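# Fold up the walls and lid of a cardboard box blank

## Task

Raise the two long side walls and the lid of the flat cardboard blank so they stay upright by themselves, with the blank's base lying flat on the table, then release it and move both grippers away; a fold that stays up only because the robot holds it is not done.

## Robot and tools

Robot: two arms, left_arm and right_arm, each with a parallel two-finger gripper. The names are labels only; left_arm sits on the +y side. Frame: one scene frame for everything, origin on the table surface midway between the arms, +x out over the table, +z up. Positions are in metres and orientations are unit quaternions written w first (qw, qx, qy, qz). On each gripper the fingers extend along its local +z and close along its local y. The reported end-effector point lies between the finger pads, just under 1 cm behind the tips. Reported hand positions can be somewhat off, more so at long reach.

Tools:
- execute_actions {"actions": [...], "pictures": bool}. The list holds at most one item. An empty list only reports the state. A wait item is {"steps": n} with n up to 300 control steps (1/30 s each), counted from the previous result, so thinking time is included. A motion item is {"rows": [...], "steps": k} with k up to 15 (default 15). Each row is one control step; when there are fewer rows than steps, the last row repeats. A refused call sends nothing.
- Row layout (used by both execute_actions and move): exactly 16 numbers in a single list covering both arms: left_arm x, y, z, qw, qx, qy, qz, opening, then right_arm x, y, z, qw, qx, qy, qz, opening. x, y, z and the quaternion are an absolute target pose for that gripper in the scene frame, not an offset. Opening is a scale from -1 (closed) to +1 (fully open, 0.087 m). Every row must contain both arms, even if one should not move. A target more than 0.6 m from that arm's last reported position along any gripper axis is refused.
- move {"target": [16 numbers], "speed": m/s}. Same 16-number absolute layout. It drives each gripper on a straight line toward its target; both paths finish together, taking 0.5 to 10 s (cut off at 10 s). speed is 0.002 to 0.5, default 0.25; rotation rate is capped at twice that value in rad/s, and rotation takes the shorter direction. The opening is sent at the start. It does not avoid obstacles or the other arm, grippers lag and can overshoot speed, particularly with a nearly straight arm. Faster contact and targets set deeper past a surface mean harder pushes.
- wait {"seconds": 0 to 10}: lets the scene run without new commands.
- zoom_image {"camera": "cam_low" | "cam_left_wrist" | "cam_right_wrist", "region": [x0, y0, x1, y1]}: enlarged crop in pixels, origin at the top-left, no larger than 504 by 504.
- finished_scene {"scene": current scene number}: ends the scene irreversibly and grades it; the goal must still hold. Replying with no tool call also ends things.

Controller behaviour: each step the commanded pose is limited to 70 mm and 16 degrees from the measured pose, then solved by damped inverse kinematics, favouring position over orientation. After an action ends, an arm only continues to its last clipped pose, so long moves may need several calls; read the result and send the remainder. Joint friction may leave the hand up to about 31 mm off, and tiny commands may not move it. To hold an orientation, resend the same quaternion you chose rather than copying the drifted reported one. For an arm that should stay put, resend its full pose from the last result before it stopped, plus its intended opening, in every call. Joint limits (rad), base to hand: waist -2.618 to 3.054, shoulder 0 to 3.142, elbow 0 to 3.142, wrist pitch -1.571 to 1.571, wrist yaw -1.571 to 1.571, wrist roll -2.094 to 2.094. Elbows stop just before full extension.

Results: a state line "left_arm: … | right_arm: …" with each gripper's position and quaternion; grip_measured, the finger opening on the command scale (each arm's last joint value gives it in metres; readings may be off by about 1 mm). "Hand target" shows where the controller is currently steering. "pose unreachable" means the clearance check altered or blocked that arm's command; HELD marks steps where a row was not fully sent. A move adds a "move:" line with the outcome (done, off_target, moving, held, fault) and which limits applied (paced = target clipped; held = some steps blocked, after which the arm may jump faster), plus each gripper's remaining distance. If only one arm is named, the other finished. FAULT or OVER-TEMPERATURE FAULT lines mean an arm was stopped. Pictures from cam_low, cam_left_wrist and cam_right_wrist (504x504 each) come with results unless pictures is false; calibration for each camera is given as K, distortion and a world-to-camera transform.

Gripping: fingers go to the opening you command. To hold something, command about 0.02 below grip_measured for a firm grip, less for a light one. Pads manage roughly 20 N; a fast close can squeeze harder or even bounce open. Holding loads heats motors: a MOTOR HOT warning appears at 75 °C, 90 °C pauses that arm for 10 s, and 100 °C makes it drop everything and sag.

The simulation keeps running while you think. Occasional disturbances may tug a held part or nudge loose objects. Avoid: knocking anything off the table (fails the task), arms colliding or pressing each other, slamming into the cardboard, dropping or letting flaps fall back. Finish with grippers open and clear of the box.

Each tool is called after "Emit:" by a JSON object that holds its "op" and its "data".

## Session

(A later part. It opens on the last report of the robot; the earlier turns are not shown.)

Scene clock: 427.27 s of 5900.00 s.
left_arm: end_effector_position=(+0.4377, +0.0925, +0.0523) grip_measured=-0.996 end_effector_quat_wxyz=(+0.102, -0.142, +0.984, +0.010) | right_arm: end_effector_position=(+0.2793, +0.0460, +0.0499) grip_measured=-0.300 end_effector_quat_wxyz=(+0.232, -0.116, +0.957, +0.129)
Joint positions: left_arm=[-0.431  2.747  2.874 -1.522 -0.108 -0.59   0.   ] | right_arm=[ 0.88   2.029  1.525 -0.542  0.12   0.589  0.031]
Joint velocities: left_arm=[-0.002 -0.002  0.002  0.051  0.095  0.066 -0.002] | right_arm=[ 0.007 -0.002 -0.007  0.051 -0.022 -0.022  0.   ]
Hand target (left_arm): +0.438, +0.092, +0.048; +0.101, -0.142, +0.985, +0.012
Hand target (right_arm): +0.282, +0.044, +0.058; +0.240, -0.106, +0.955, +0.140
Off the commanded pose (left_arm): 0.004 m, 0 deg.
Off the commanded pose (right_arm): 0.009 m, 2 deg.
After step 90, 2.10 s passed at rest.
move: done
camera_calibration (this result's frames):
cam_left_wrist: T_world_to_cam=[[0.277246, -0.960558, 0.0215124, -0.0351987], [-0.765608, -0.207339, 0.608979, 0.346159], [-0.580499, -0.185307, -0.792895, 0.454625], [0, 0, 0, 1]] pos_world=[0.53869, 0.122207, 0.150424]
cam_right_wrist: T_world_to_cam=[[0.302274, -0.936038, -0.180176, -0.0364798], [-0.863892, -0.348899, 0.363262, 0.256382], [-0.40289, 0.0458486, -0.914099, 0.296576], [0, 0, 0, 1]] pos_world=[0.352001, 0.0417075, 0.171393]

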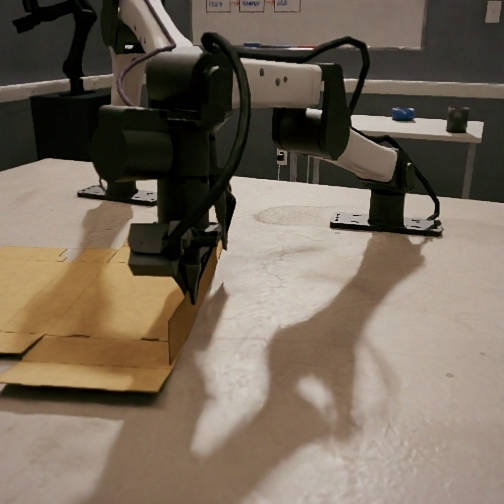

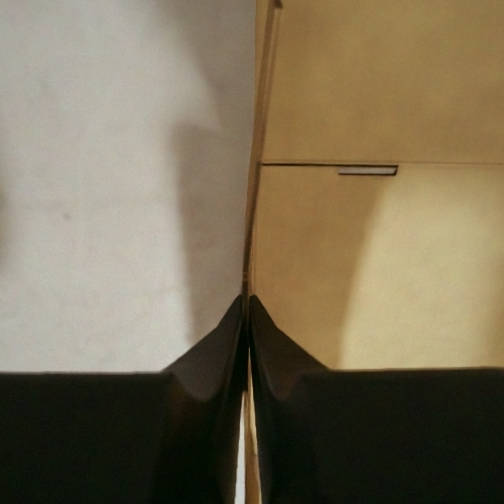

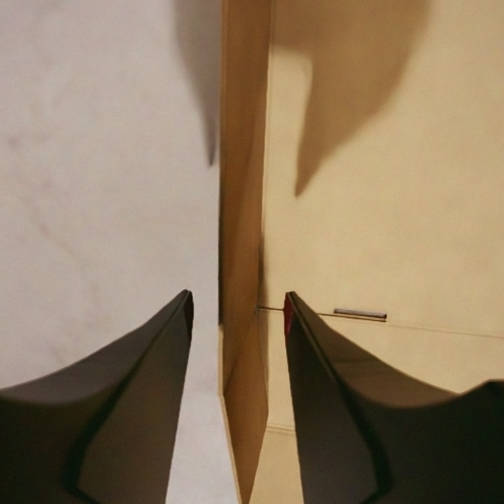

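Emit:
{"op": "move", "data": {"target": [0.438,0.092,0.048,0.102,-0.142,0.984,0.011,-1,0.288,0.044,0.05,0.24,-0.105,0.955,0.14,-1], "speed": 0.03}}

Emit:
{"op": "move", "data": {"target": [0.438,0.095,0.052,0.102,-0.142,0.984,0.011,-0.5,0.285,0.035,0.048,0.24,-0.105,0.955,0.14,-1], "speed": 0.03}}

Emit:
{"op": "move", "data": {"target": [0.43,0.13,0.12,0.14,-0.142,0.98,-0.05,-0.5,0.285,0.035,0.048,0.24,-0.105,0.955,0.14,-1], "speed": 0.08}}

Emit:
{"op": "move", "data": {"target": [0.40,0.16,0.10,0.059,-0.126,0.897,-0.419,-1,0.29,0.014,0.04,0.175,-0.013,0.882,0.437,-1], "speed": 0.08}}

Scene clock: 435.97 s of 5900.00 s.
left_arm: end_effector_position=(+0.4379, +0.0924, +0.0523) grip_measured=-0.996 end_effector_quat_wxyz=(+0.102, -0.142, +0.985, +0.010) | right_arm: end_effector_position=(+0.2795, +0.0454, +0.0498) grip_measured=-0.931 end_effector_quat_wxyz=(+0.233, -0.120, +0.957, +0.127)
Joint positions: left_arm=[-0.431  2.747  2.874 -1.522 -0.107 -0.588  0.   ] | right_arm=[ 0.88   2.029  1.525 -0.542  0.122  0.579  0.003]
Joint velocities: left_arm=[-0.002 -0.007 -0.002 -0.022 -0.007 -0.037  0.   ] | right_arm=[ 0.002 -0.017 -0.012 -0.066 -0.022 -0.022 -0.001]
Hand target (left_arm): +0.438, +0.092, +0.048; +0.101, -0.142, +0.985, +0.012
Hand target (right_arm): +0.288, +0.044, +0.050; +0.240, -0.105, +0.955, +0.139
Off the commanded pose (left_arm): 0.004 m, 0 deg.
Off the commanded pose (right_arm): 0.009 m, 2 deg.
After step 90, 4.90 s passed at rest.
move: done
camera_calibration (this result's frames):
cam_left_wrist: T_world_to_cam=[[0.275673, -0.960994, 0.0222501, -0.0346648], [-0.7662, -0.205699, 0.60879, 0.346339], [-0.580467, -0.184875, -0.793019, 0.454634], [0, 0, 0, 1]] pos_world=[0.538821, 0.121979, 0.150457]
cam_right_wrist: T_world_to_cam=[[0.310186, -0.934597, -0.174108, -0.0397513], [-0.862517, -0.353683, 0.361901, 0.256334], [-0.39981, 0.0379142, -0.915813, 0.296189], [0, 0, 0, 1]] pos_world=[0.351842, 0.0422799, 0.171565]

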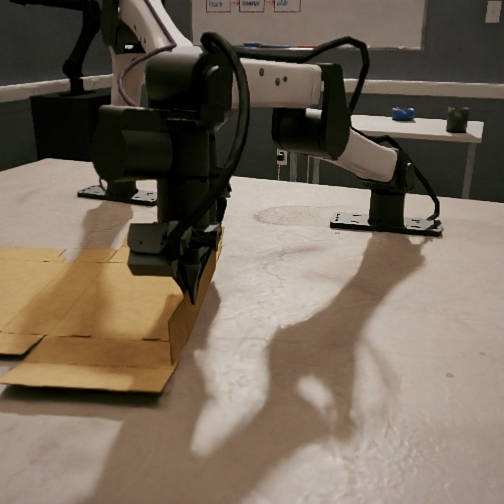

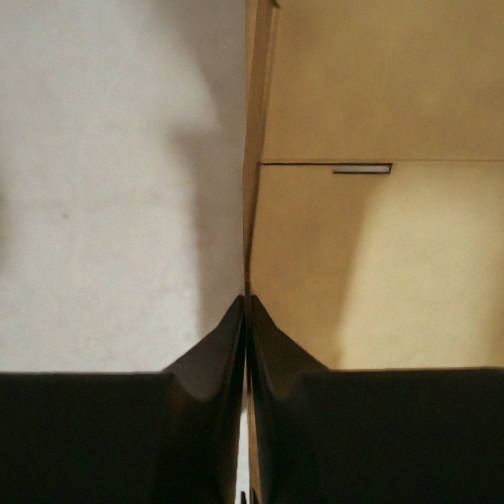

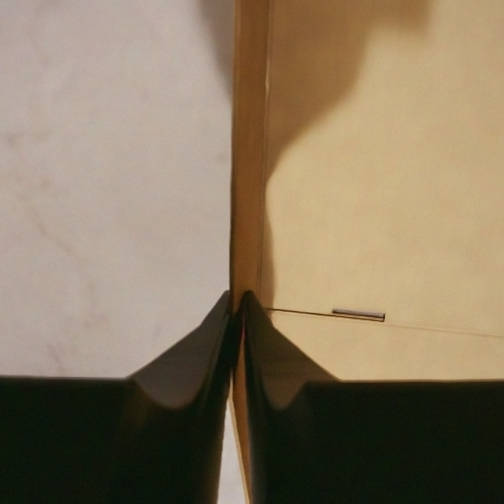

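Scene clock: 436.90 s of 5900.00 s.
left_arm: end_effector_position=(+0.4378, +0.0924, +0.0519) grip_measured=-0.500 end_effector_quat_wxyz=(+0.102, -0.142, +0.985, +0.010) | right_arm: end_effector_position=(+0.2812, +0.0426, +0.0498) grip_measured=-0.974 end_effector_quat_wxyz=(+0.238, -0.115, +0.954, +0.141)
Joint positions: left_arm=[-0.431  2.748  2.874 -1.522 -0.107 -0.588  0.022] | right_arm=[ 0.866  2.006  1.48  -0.494  0.102  0.579  0.001]
Joint velocities: left_arm=[ 0.012 -0.007  0.007 -0.037  0.095  0.007  0.   ] | right_arm=[ 0.007 -0.017 -0.007  0.022  0.037  0.007 -0.   ]
Hand target (left_arm): +0.438, +0.095, +0.052; +0.101, -0.142, +0.985, +0.011
Hand target (right_arm): +0.285, +0.035, +0.048; +0.240, -0.105, +0.955, +0.140
Off the commanded pose (left_arm): 0.003 m, 0 deg.
Off the commanded pose (right_arm): 0.009 m, 1 deg.
move: done
camera_calibration (this result's frames):
cam_left_wrist: T_world_to_cam=[[0.275689, -0.960999, 0.0218248, -0.0346148], [-0.765758, -0.205841, 0.609298, 0.346328], [-0.581043, -0.184689, -0.792641, 0.45453], [0, 0, 0, 1]] pos_world=[0.538848, 0.121971, 0.150017]
cam_right_wrist: T_world_to_cam=[[0.308153, -0.929894, -0.200846, -0.0411802], [-0.865279, -0.361705, 0.347076, 0.258689], [-0.395391, 0.0668348, -0.916078, 0.294496], [0, 0, 0, 1]] pos_world=[0.352969, 0.0355932, 0.171725]

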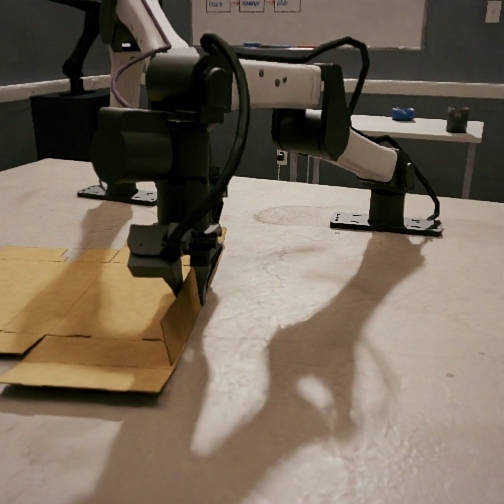

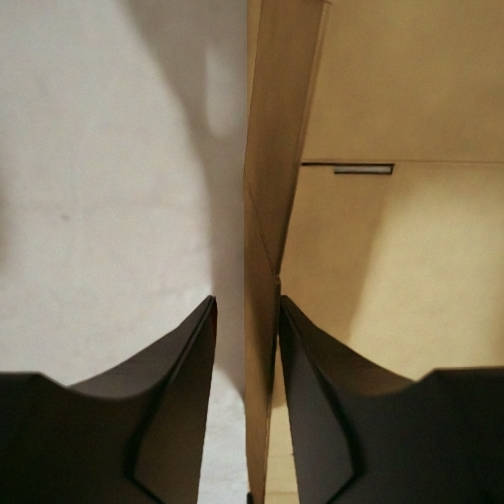

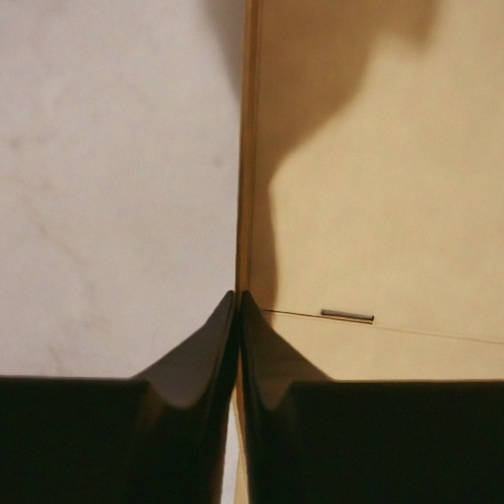

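Scene clock: 438.83 s of 5900.00 s.
left_arm: end_effector_position=(+0.4264, +0.1280, +0.1109) grip_measured=-0.500 end_effector_quat_wxyz=(+0.125, -0.143, +0.981, -0.041) | right_arm: end_effector_position=(+0.2816, +0.0430, +0.0501) grip_measured=-0.977 end_effector_quat_wxyz=(+0.238, -0.116, +0.954, +0.142)
Joint positions: left_arm=[-0.341  2.403  2.444 -1.349 -0.013 -0.509  0.022] | right_arm=[ 0.866  2.006  1.48  -0.492  0.101  0.577  0.001]
Joint velocities: left_arm=[ 0.007 -0.002  0.002  0.037 -0.007 -0.051 -0.   ] | right_arm=[ 0.002 -0.012  0.007 -0.066  0.022  0.007  0.   ]
Hand target (left_arm): +0.429, +0.130, +0.120; +0.140, -0.141, +0.979, -0.049
Hand target (right_arm): +0.285, +0.035, +0.048; +0.240, -0.105, +0.955, +0.140
Off the commanded pose (left_arm): 0.010 m, 2 deg.
Off the commanded pose (right_arm): 0.009 m, 1 deg.
move: done
camera_calibration (this result's frames):
cam_left_wrist: T_world_to_cam=[[0.26446, -0.955712, 0.129132, -0.00631431], [-0.803341, -0.144228, 0.577791, 0.320546], [-0.533577, -0.25654, -0.805905, 0.491687], [0, 0, 0, 1]] pos_world=[0.52153, 0.166334, 0.21186]
cam_right_wrist: T_world_to_cam=[[0.310003, -0.928917, -0.202511, -0.0412877], [-0.865103, -0.363954, 0.345158, 0.259219], [-0.394328, 0.0681927, -0.916436, 0.29451], [0, 0, 0, 1]] pos_world=[0.353184, 0.0359074, 0.172067]

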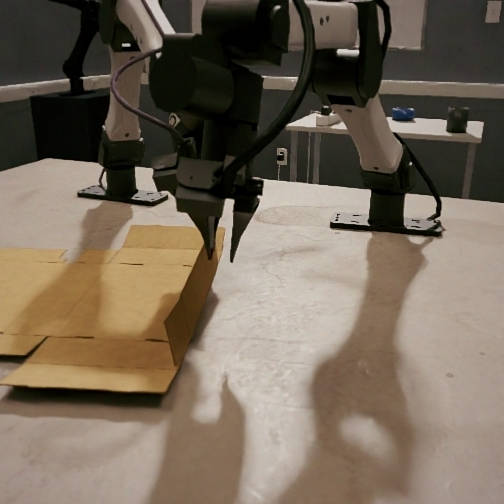

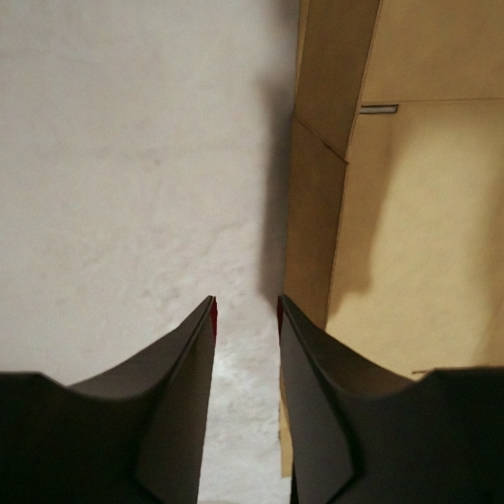

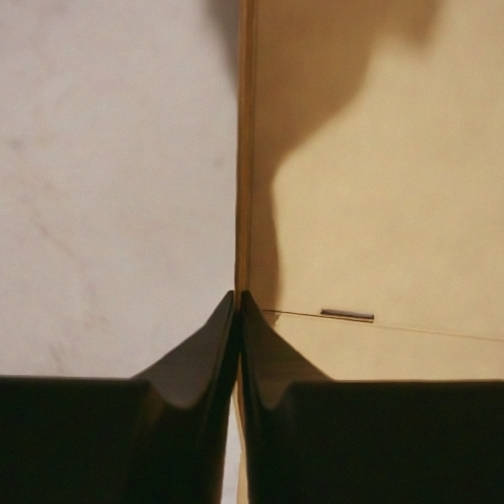

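Scene clock: 444.17 s of 5900.00 s.
left_arm: end_effector_position=(+0.4012, +0.1573, +0.1043) grip_measured=-1.000 end_effector_quat_wxyz=(+0.056, -0.127, +0.900, -0.413) | right_arm: end_effector_position=(+0.2907, +0.0202, +0.0493) grip_measured=-0.976 end_effector_quat_wxyz=(+0.183, -0.025, +0.880, +0.439)
Joint positions: left_arm=[-0.022  2.254  1.906 -1.02   0.842 -0.274  0.   ] | right_arm=[ 0.585  1.909  1.002  0.222 -0.521  0.763  0.001]
Joint velocities: left_arm=[ 0.007  0.012  0.002 -0.051  0.022 -0.022  0.   ] | right_arm=[-0.007  0.002 -0.002  0.037  0.007 -0.066 -0.001]
Hand target (left_arm): +0.402, +0.161, +0.100; +0.061, -0.125, +0.898, -0.417
Hand target (right_arm): +0.289, +0.014, +0.040; +0.175, -0.015, +0.882, +0.436
Off the commanded pose (left_arm): 0.005 m, 1 deg.
Off the commanded pose (right_arm): 0.011 m, 2 deg.
move: off_target (right_arm)
camera_calibration (this result's frames):
cam_left_wrist: T_world_to_cam=[[0.176624, -0.617184, 0.766739, -0.0553072], [-0.785696, 0.380802, 0.487516, 0.228123], [-0.592863, -0.68853, -0.41766, 0.531611], [0, 0, 0, 1]] pos_world=[0.504176, 0.245025, 0.153225]
cam_right_wrist: T_world_to_cam=[[0.226509, -0.616712, -0.753896, -0.0203265], [-0.81766, -0.54099, 0.19688, 0.256134], [-0.529268, 0.571836, -0.6268, 0.313783], [0, 0, 0, 1]] pos_world=[0.38011, -0.0534022, 0.130927]

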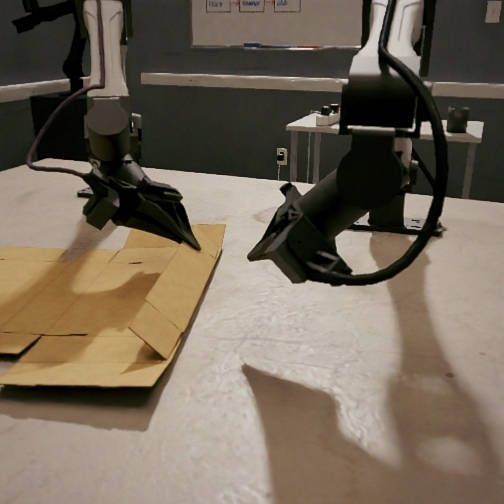

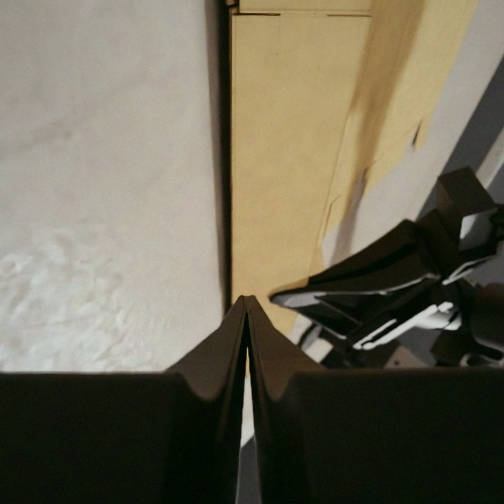

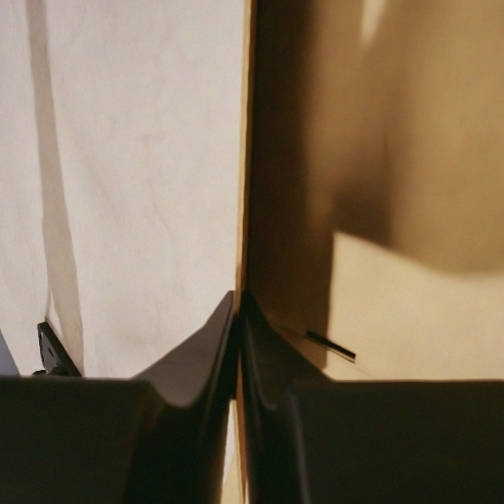

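Emit:
{"op": "move", "data": {"target": [0.40,0.16,0.10,0.059,-0.126,0.897,-0.419,-1,0.29,0.018,0.05,0.175,-0.013,0.882,0.437,-0.3], "speed": 0.05}}

Emit:
{"op": "move", "data": {"target": [0.40,0.16,0.10,0.059,-0.126,0.897,-0.419,-1,0.27,-0.01,0.13,0.175,-0.013,0.882,0.437,-0.3], "speed": 0.05}}

Scene clock: 452.40 s of 5900.00 s.
left_arm: end_effector_position=(+0.4013, +0.1566, +0.1051) grip_measured=-1.000 end_effector_quat_wxyz=(+0.057, -0.126, +0.899, -0.416) | right_arm: end_effector_position=(+0.2897, +0.0215, +0.0506) grip_measured=-0.300 end_effector_quat_wxyz=(+0.180, -0.024, +0.878, +0.443)
Joint positions: left_arm=[-0.022  2.254  1.906 -1.018  0.848 -0.273  0.   ] | right_arm=[ 0.586  1.909  1.002  0.226 -0.528  0.77   0.031]
Joint velocities: left_arm=[-0.007 -0.012  0.002 -0.037 -0.007  0.007  0.   ] | right_arm=[ 0.007  0.002 -0.017  0.007  0.051 -0.007 -0.   ]
Hand target (left_arm): +0.400, +0.160, +0.100; +0.059, -0.126, +0.897, -0.419
Hand target (right_arm): +0.290, +0.018, +0.050; +0.175, -0.013, +0.882, +0.437
Off the commanded pose (left_arm): 0.006 m, 1 deg.
Off the commanded pose (right_arm): 0.004 m, 2 deg.
After step 90, 4.53 s passed at rest.
move: done
camera_calibration (this result's frames):
cam_left_wrist: T_world_to_cam=[[0.173807, -0.613121, 0.770632, -0.0562457], [-0.786139, 0.384921, 0.483551, 0.228002], [-0.593107, -0.689868, -0.415097, 0.531608], [0, 0, 0, 1]] pos_world=[0.504317, 0.244491, 0.153763]
cam_right_wrist: T_world_to_cam=[[0.224864, -0.610018, -0.759812, -0.017655], [-0.815111, -0.545018, 0.196339, 0.255164], [-0.533882, 0.575182, -0.619787, 0.314187], [0, 0, 0, 1]] pos_world=[0.379695, -0.0524155, 0.131216]

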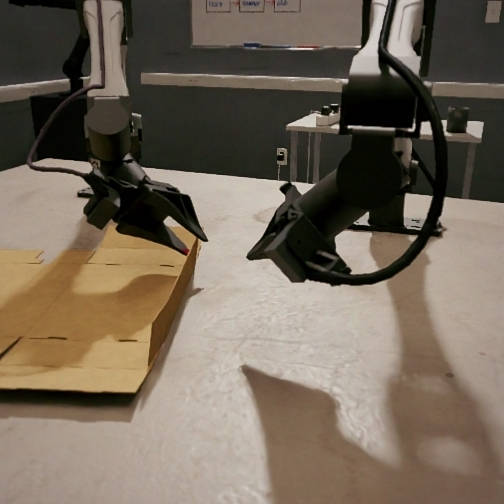

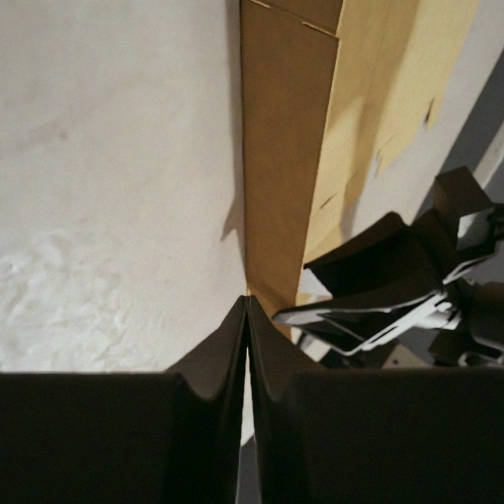

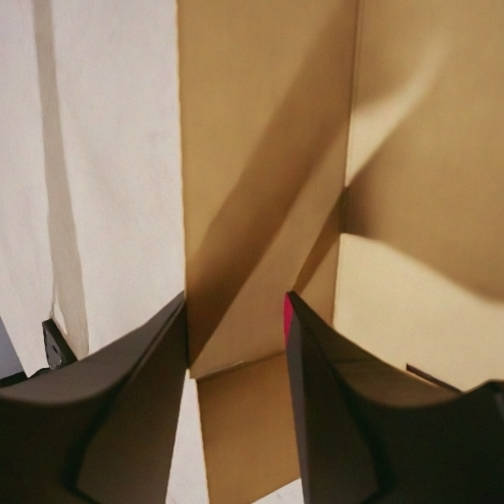

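Scene clock: 454.63 s of 5900.00 s.
left_arm: end_effector_position=(+0.4013, +0.1566, +0.1051) grip_measured=-1.000 end_effector_quat_wxyz=(+0.057, -0.126, +0.899, -0.416) | right_arm: end_effector_position=(+0.2610, -0.0110, +0.1084) grip_measured=-0.300 end_effector_quat_wxyz=(+0.158, -0.007, +0.892, +0.424)
Joint positions: left_arm=[-0.022  2.254  1.906 -1.018  0.848 -0.273  0.   ] | right_arm=[ 0.555  1.658  1.002 -0.101 -0.536  0.757  0.031]
Joint velocities: left_arm=[-0.002 -0.007  0.017  0.022  0.037 -0.066  0.   ] | right_arm=[-0.002 -0.012  0.007 -0.051 -0.037  0.022  0.001]
Hand target (left_arm): +0.400, +0.160, +0.100; +0.059, -0.126, +0.897, -0.419
Hand target (right_arm): +0.268, -0.010, +0.129; +0.176, -0.013, +0.882, +0.437
Off the commanded pose (left_arm): 0.006 m, 0 deg.
Off the commanded pose (right_arm): 0.023 m, 3 deg.
move: off_target (right_arm)
camera_calibration (this result's frames):
cam_left_wrist: T_world_to_cam=[[0.173364, -0.612952, 0.770866, -0.0561679], [-0.786167, 0.385318, 0.483189, 0.227974], [-0.5932, -0.689797, -0.415082, 0.531621], [0, 0, 0, 1]] pos_world=[0.504321, 0.24444, 0.15381]
cam_right_wrist: T_world_to_cam=[[0.170072, -0.642951, -0.746786, 0.0253393], [-0.811486, -0.521324, 0.264031, 0.194647], [-0.559076, 0.561102, -0.610408, 0.358766], [0, 0, 0, 1]] pos_world=[0.354222, -0.0835381, 0.186524]

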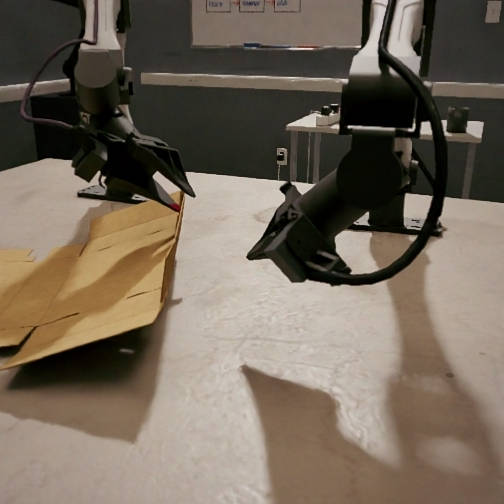

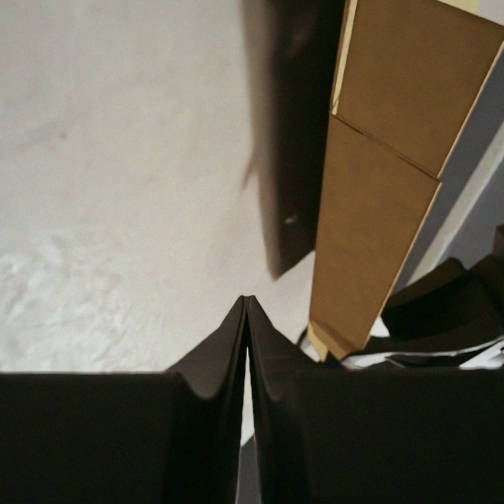

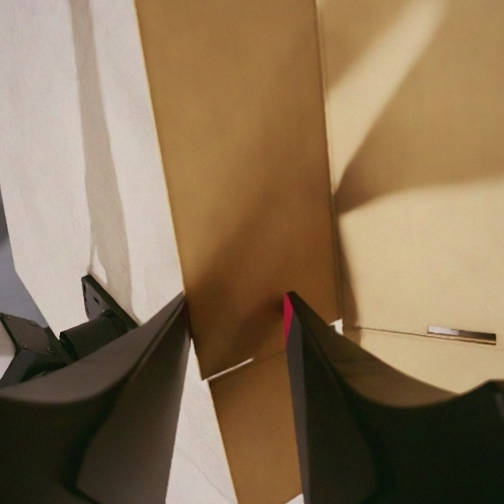

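Wedged and lifted. Lower it, then open fully.

Emit:
{"op": "move", "data": {"target": [0.40,0.16,0.10,0.059,-0.126,0.897,-0.419,-1,0.275,0.0,0.045,0.175,-0.013,0.882,0.437,-0.3], "speed": 0.05}}

Emit:
{"op": "move", "data": {"target": [0.40,0.16,0.10,0.059,-0.126,0.897,-0.419,-1,0.275,0.0,0.07,0.175,-0.013,0.882,0.437,1], "speed": 0.05}}

Emit:
{"op": "move", "data": {"target": [0.40,0.16,0.10,0.059,-0.126,0.897,-0.419,-1,0.26,-0.03,0.16,0.175,-0.013,0.882,0.437,1], "speed": 0.08}}

Scene clock: 461.67 s of 5900.00 s.
left_arm: end_effector_position=(+0.4012, +0.1566, +0.1052) grip_measured=-1.000 end_effector_quat_wxyz=(+0.057, -0.126, +0.899, -0.416) | right_arm: end_effector_position=(+0.2796, +0.0001, +0.0542) grip_measured=-0.300 end_effector_quat_wxyz=(+0.181, -0.016, +0.880, +0.438)
Joint positions: left_arm=[-0.022  2.254  1.906 -1.018  0.849 -0.273  0.   ] | right_arm=[ 0.555  1.831  0.921  0.214 -0.537  0.757  0.031]
Joint velocities: left_arm=[-0.012 -0.007  0.007  0.095 -0.037  0.007  0.   ] | right_arm=[ 0.012 -0.002  0.012 -0.037 -0.037  0.051  0.001]
Hand target (left_arm): +0.400, +0.160, +0.100; +0.059, -0.126, +0.897, -0.419
Hand target (right_arm): +0.275, -0.000, +0.046; +0.175, -0.013, +0.882, +0.437
Off the commanded pose (left_arm): 0.006 m, 0 deg.
Off the commanded pose (right_arm): 0.010 m, 1 deg.
After step 90, 2.23 s passed at rest.
move: done
camera_calibration (this result's frames):
cam_left_wrist: T_world_to_cam=[[0.173289, -0.612679, 0.7711, -0.0562696], [-0.786155, 0.385558, 0.483017, 0.227935], [-0.593238, -0.689906, -0.414847, 0.531617], [0, 0, 0, 1]] pos_world=[0.504319, 0.244408, 0.153833]
cam_right_wrist: T_world_to_cam=[[0.209947, -0.619299, -0.756566, -0.0217659], [-0.823551, -0.529077, 0.20455, 0.236523], [-0.526959, 0.580126, -0.621102, 0.321444], [0, 0, 0, 1]] pos_world=[0.368746, -0.0748191, 0.134802]

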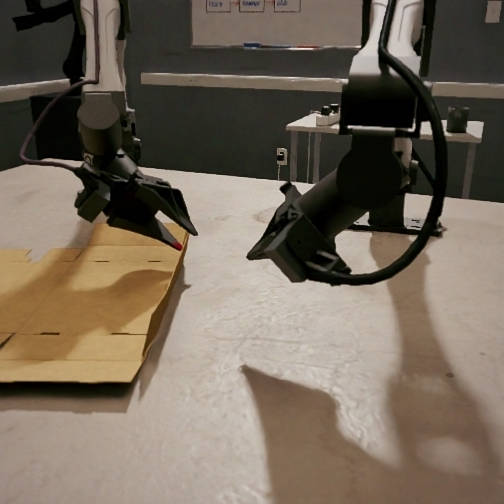

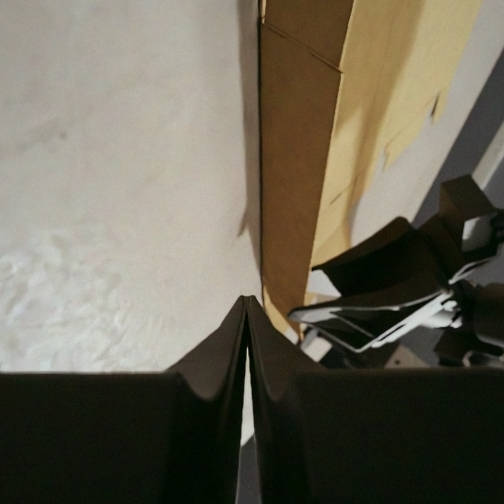

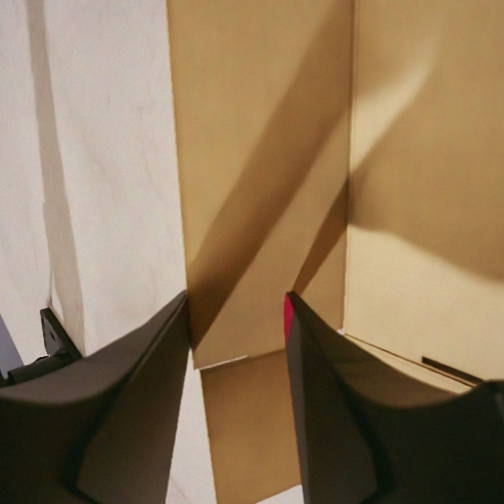

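Scene clock: 462.57 s of 5900.00 s.
left_arm: end_effector_position=(+0.4012, +0.1566, +0.1052) grip_measured=-1.000 end_effector_quat_wxyz=(+0.057, -0.126, +0.899, -0.416) | right_arm: end_effector_position=(+0.2715, -0.0046, +0.0551) grip_measured=+0.998 end_effector_quat_wxyz=(+0.165, -0.010, +0.888, +0.429)
Joint positions: left_arm=[-0.022  2.254  1.906 -1.018  0.849 -0.273  0.   ] | right_arm=[ 0.555  1.805  0.921  0.147 -0.537  0.757  0.087]
Joint velocities: left_arm=[-0.002 -0.007  0.002  0.051  0.037 -0.037  0.   ] | right_arm=[-0.017 -0.002 -0.002 -0.037 -0.022  0.11  -0.   ]
Hand target (left_arm): +0.400, +0.160, +0.100; +0.059, -0.126, +0.897, -0.419
Hand target (right_arm): +0.275, -0.000, +0.070; +0.175, -0.013, +0.882, +0.437
Off the commanded pose (left_arm): 0.006 m, 0 deg.
Off the commanded pose (right_arm): 0.016 m, 2 deg.
move: off_target (right_arm)
camera_calibration (this result's frames):
cam_left_wrist: T_world_to_cam=[[0.173289, -0.612679, 0.7711, -0.0562696], [-0.786155, 0.385558, 0.483017, 0.227935], [-0.593238, -0.689906, -0.414847, 0.531617], [0, 0, 0, 1]] pos_world=[0.504319, 0.244408, 0.153833]
cam_right_wrist: T_world_to_cam=[[0.182501, -0.635214, -0.750464, -0.0152233], [-0.815302, -0.524379, 0.245581, 0.222661], [-0.549524, 0.567036, -0.613591, 0.326193], [0, 0, 0, 1]] pos_world=[0.363565, -0.0778744, 0.134043]

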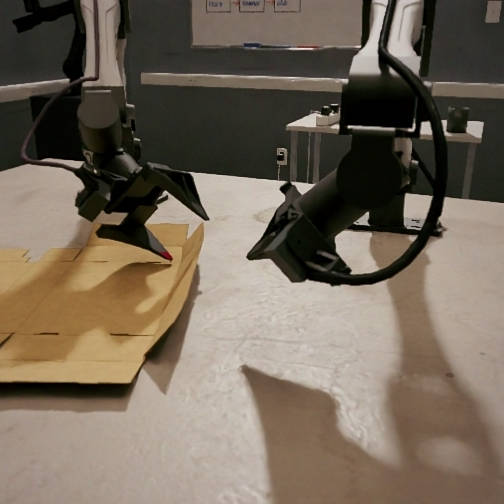

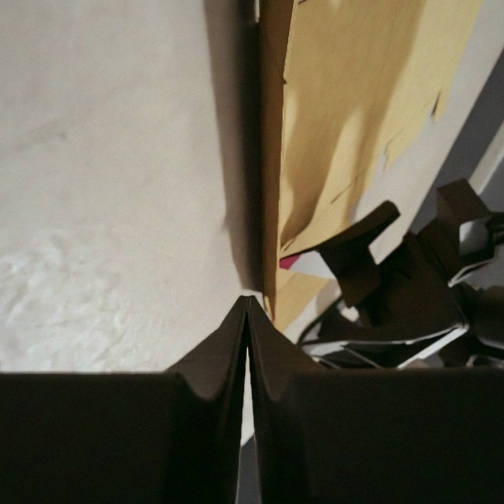

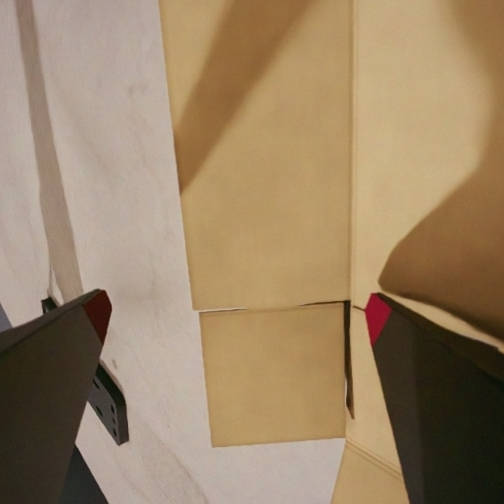

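Scene clock: 464.47 s of 5900.00 s.
left_arm: end_effector_position=(+0.4012, +0.1566, +0.1052) grip_measured=-1.000 end_effector_quat_wxyz=(+0.057, -0.126, +0.899, -0.416) | right_arm: end_effector_position=(+0.2536, -0.0290, +0.1435) grip_measured=+0.998 end_effector_quat_wxyz=(+0.159, -0.007, +0.889, +0.429)
Joint positions: left_arm=[-0.022  2.254  1.906 -1.018  0.849 -0.273  0.   ] | right_arm=[ 0.515  1.552  1.036 -0.247 -0.57   0.731  0.087]
Joint velocities: left_arm=[-0.017 -0.002  0.002  0.007  0.007 -0.022  0.   ] | right_arm=[-0.002  0.012 -0.017 -0.022 -0.007 -0.051 -0.   ]
Hand target (left_arm): +0.400, +0.160, +0.100; +0.059, -0.126, +0.897, -0.419
Hand target (right_arm): +0.259, -0.030, +0.159; +0.176, -0.013, +0.882, +0.437
Off the commanded pose (left_arm): 0.006 m, 0 deg.
Off the commanded pose (right_arm): 0.018 m, 2 deg.
move: off_target (right_arm)
camera_calibration (this result's frames):
cam_left_wrist: T_world_to_cam=[[0.173289, -0.612679, 0.7711, -0.0562696], [-0.786155, 0.385558, 0.483017, 0.227935], [-0.593238, -0.689906, -0.414847, 0.531617], [0, 0, 0, 1]] pos_world=[0.504319, 0.244408, 0.153833]
cam_right_wrist: T_world_to_cam=[[0.172456, -0.635439, -0.752646, 0.0417513], [-0.812324, -0.523919, 0.256201, 0.171303], [-0.557126, 0.567209, -0.606535, 0.385316], [0, 0, 0, 1]] pos_world=[0.346623, -0.102275, 0.221244]

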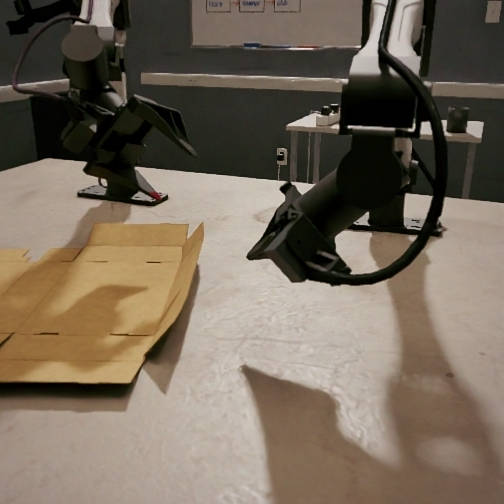

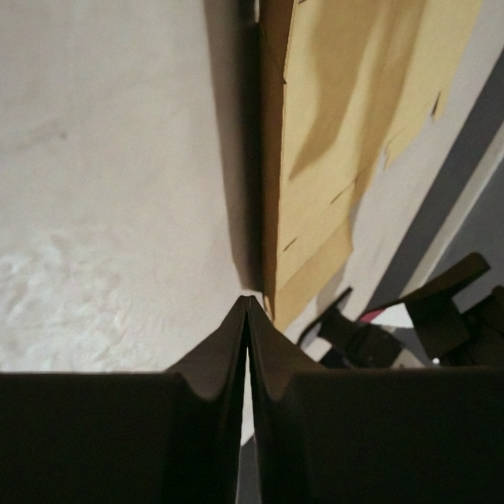

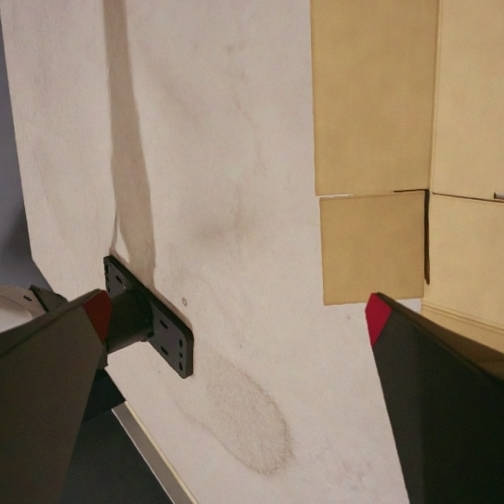

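Emit:
{"op": "move", "data": {"target": [0.40,0.16,0.10,0.059,-0.126,0.897,-0.419,-1,0.30,0.02,0.11,0.256,-0.134,0.956,0.036,0], "speed": 0.12}}

Emit:
{"op": "move", "data": {"target": [0.40,0.16,0.10,0.059,-0.126,0.897,-0.419,-1,0.318,0.024,0.055,0.256,-0.134,0.956,0.036,0], "speed": 0.05}}

Scene clock: 477.03 s of 5900.00 s.
left_arm: end_effector_position=(+0.4012, +0.1566, +0.1052) grip_measured=-1.000 end_effector_quat_wxyz=(+0.057, -0.126, +0.899, -0.416) | right_arm: end_effector_position=(+0.3009, +0.0146, +0.1085) grip_measured=+0.000 end_effector_quat_wxyz=(+0.251, -0.125, +0.959, +0.039)
Joint positions: left_arm=[-0.022  2.254  1.906 -1.018  0.849 -0.273  0.   ] | right_arm=[ 0.86   2.042  1.801 -0.882  0.264  0.523  0.044]
Joint velocities: left_arm=[-0.007  0.002  0.007 -0.051 -0.022 -0.022  0.   ] | right_arm=[-0.027  0.007 -0.002  0.007  0.022 -0.081  0.001]
Hand target (left_arm): +0.400, +0.160, +0.100; +0.059, -0.126, +0.897, -0.419
Hand target (right_arm): +0.302, +0.019, +0.111; +0.255, -0.132, +0.957, +0.037
Off the commanded pose (left_arm): 0.006 m, 0 deg.
Off the commanded pose (right_arm): 0.006 m, 1 deg.
After step 90, 5.47 s passed at rest.
move: done
camera_calibration (this result's frames):
cam_left_wrist: T_world_to_cam=[[0.173289, -0.612679, 0.7711, -0.0562696], [-0.786155, 0.385558, 0.483017, 0.227935], [-0.593238, -0.689906, -0.414847, 0.531617], [0, 0, 0, 1]] pos_world=[0.504319, 0.244408, 0.153833]
cam_right_wrist: T_world_to_cam=[[0.279891, -0.960032, 0.000121383, -0.0742925], [-0.894273, -0.260673, 0.363765, 0.250711], [-0.349194, -0.101923, -0.931491, 0.348118], [0, 0, 0, 1]] pos_world=[0.366558, 0.0295116, 0.233078]

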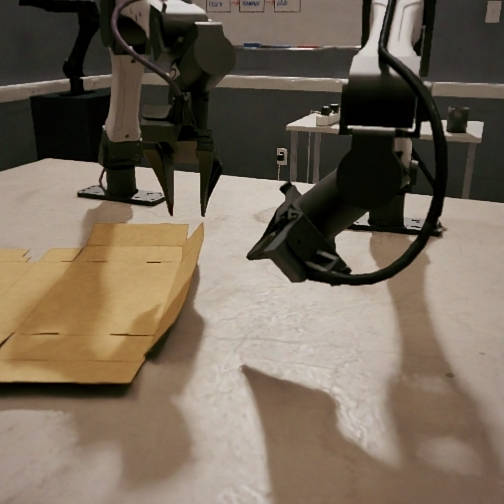

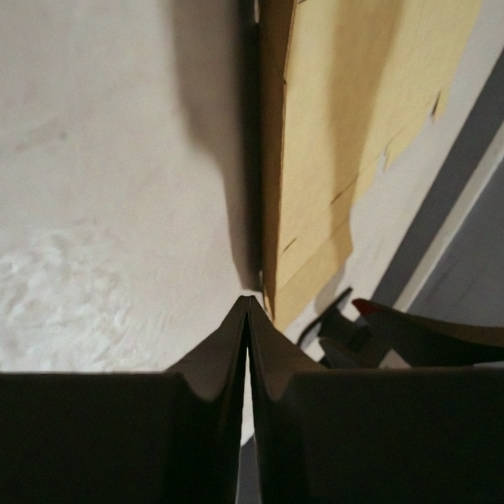

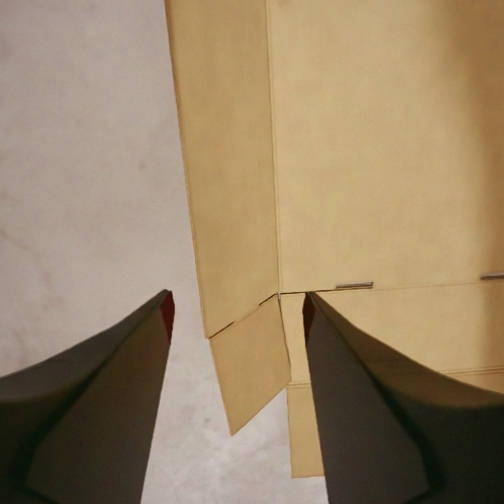

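Scene clock: 478.53 s of 5900.00 s.
left_arm: end_effector_position=(+0.4012, +0.1566, +0.1052) grip_measured=-1.000 end_effector_quat_wxyz=(+0.057, -0.126, +0.899, -0.416) | right_arm: end_effector_position=(+0.3146, +0.0288, +0.0637) grip_measured=+0.000 end_effector_quat_wxyz=(+0.258, -0.134, +0.956, +0.041)
Joint positions: left_arm=[-0.022  2.254  1.906 -1.018  0.849 -0.273  0.   ] | right_arm=[ 0.86   2.124  1.742 -0.725  0.264  0.5    0.044]
Joint velocities: left_arm=[ 0.012 -0.017 -0.007 -0.066  0.022  0.037  0.   ] | right_arm=[ 0.007 -0.017  0.007 -0.022 -0.037 -0.037 -0.   ]
Hand target (left_arm): +0.400, +0.160, +0.100; +0.059, -0.126, +0.897, -0.419
Hand target (right_arm): +0.318, +0.024, +0.055; +0.256, -0.134, +0.957, +0.036
Off the commanded pose (left_arm): 0.006 m, 0 deg.
Off the commanded pose (right_arm): 0.010 m, 1 deg.
move: done
camera_calibration (this result's frames):
cam_left_wrist: T_world_to_cam=[[0.173289, -0.612679, 0.7711, -0.0562696], [-0.786155, 0.385558, 0.483017, 0.227935], [-0.593238, -0.689906, -0.414847, 0.531617], [0, 0, 0, 1]] pos_world=[0.504319, 0.244408, 0.153833]
cam_right_wrist: T_world_to_cam=[[0.29855, -0.954389, 0.00297739, -0.0707522], [-0.893976, -0.278557, 0.351016, 0.284152], [-0.334176, -0.107458, -0.936365, 0.308376], [0, 0, 0, 1]] pos_world=[0.3782, 0.0447649, 0.189221]

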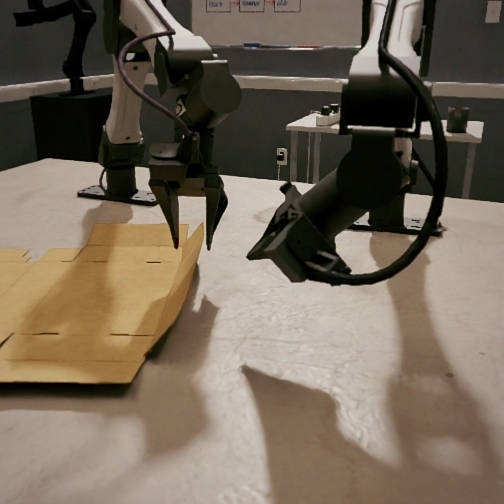

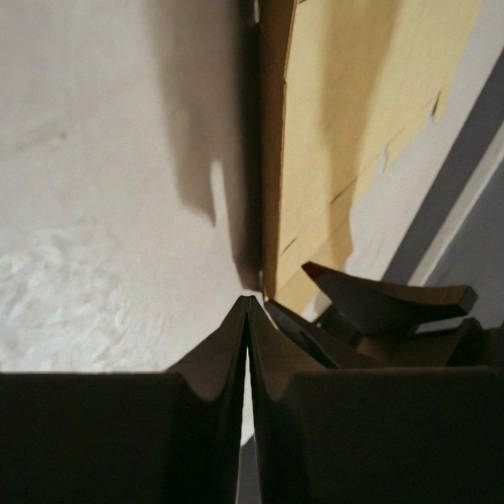

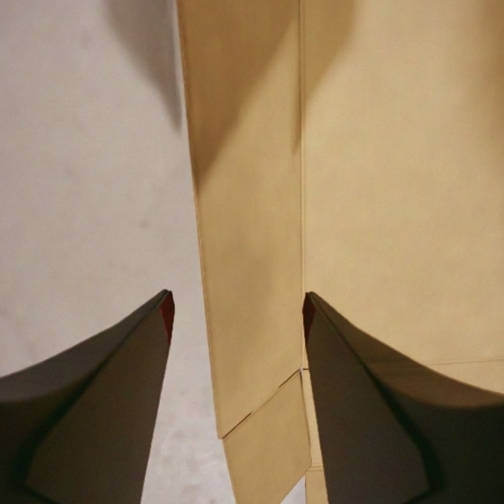

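Emit:
{"op": "execute_actions", "data": {"actions": []}}

Scene clock: 497.77 s of 5900.00 s.
left_arm: end_effector_position=(+0.4013, +0.1566, +0.1052) grip_measured=-1.000 end_effector_quat_wxyz=(+0.057, -0.126, +0.899, -0.416) | right_arm: end_effector_position=(+0.3150, +0.0292, +0.0639) grip_measured=+0.000 end_effector_quat_wxyz=(+0.259, -0.134, +0.956, +0.042)
Joint positions: left_arm=[-0.022  2.254  1.906 -1.018  0.849 -0.273  0.   ] | right_arm=[ 0.86   2.124  1.742 -0.723  0.264  0.5    0.044]
Joint velocities: left_arm=[ 0.012 -0.022 -0.012  0.037  0.037  0.051  0.   ] | right_arm=[-0.007 -0.002  0.002 -0.007  0.022  0.007 -0.001]
Hand target (left_arm): +0.400, +0.160, +0.100; +0.059, -0.126, +0.897, -0.419
Hand target (right_arm): +0.318, +0.024, +0.055; +0.256, -0.134, +0.957, +0.036
Off the commanded pose (left_arm): 0.006 m, 0 deg.
Off the commanded pose (right_arm): 0.011 m, 1 deg.
Steps of this call (steps 1 to 90: nothing new was sent; then 16.23 s passed at rest). Readings (end_effector_position):
1: left_arm (+0.4012, +0.1566, +0.1052) | right_arm (+0.3147, +0.0289, +0.0637)
2: left_arm (+0.4012, +0.1566, +0.1052) | right_arm (+0.3148, +0.0290, +0.0638)
4: left_arm (+0.4012, +0.1566, +0.1052) | right_arm (+0.3149, +0.0291, +0.0638)
8: left_arm (+0.4012, +0.1566, +0.1052) | right_arm (+0.3150, +0.0292, +0.0639)
90: the state above
camera_calibration (this result's frames):
cam_left_wrist: T_world_to_cam=[[0.172996, -0.612707, 0.771143, -0.0561594], [-0.786338, 0.38554, 0.482733, 0.228095], [-0.593081, -0.68989, -0.415098, 0.531624], [0, 0, 0, 1]] pos_world=[0.504371, 0.244414, 0.153874]
cam_right_wrist: T_world_to_cam=[[0.29886, -0.954295, 0.00179986, -0.0704667], [-0.894527, -0.279484, 0.34887, 0.284928], [-0.332422, -0.105873, -0.937169, 0.308218], [0, 0, 0, 1]] pos_world=[0.378394, 0.0450189, 0.189577]

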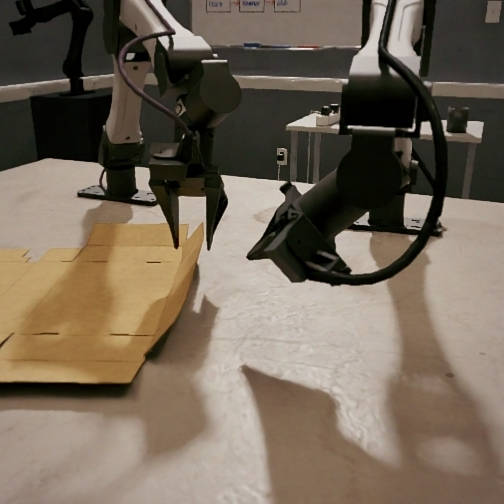

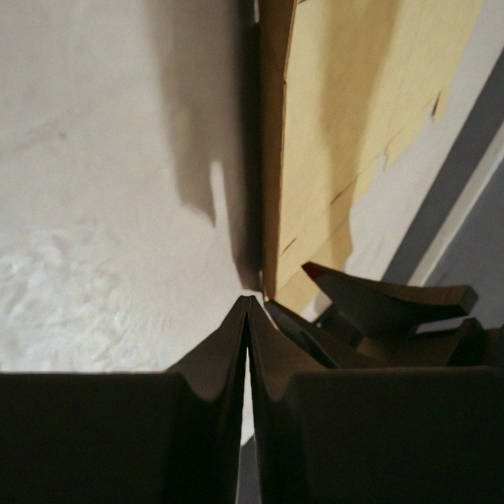

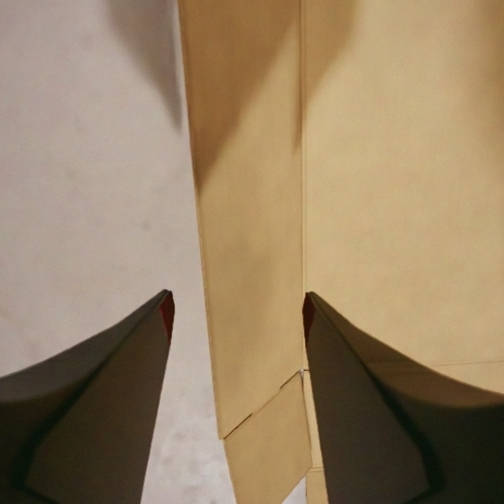

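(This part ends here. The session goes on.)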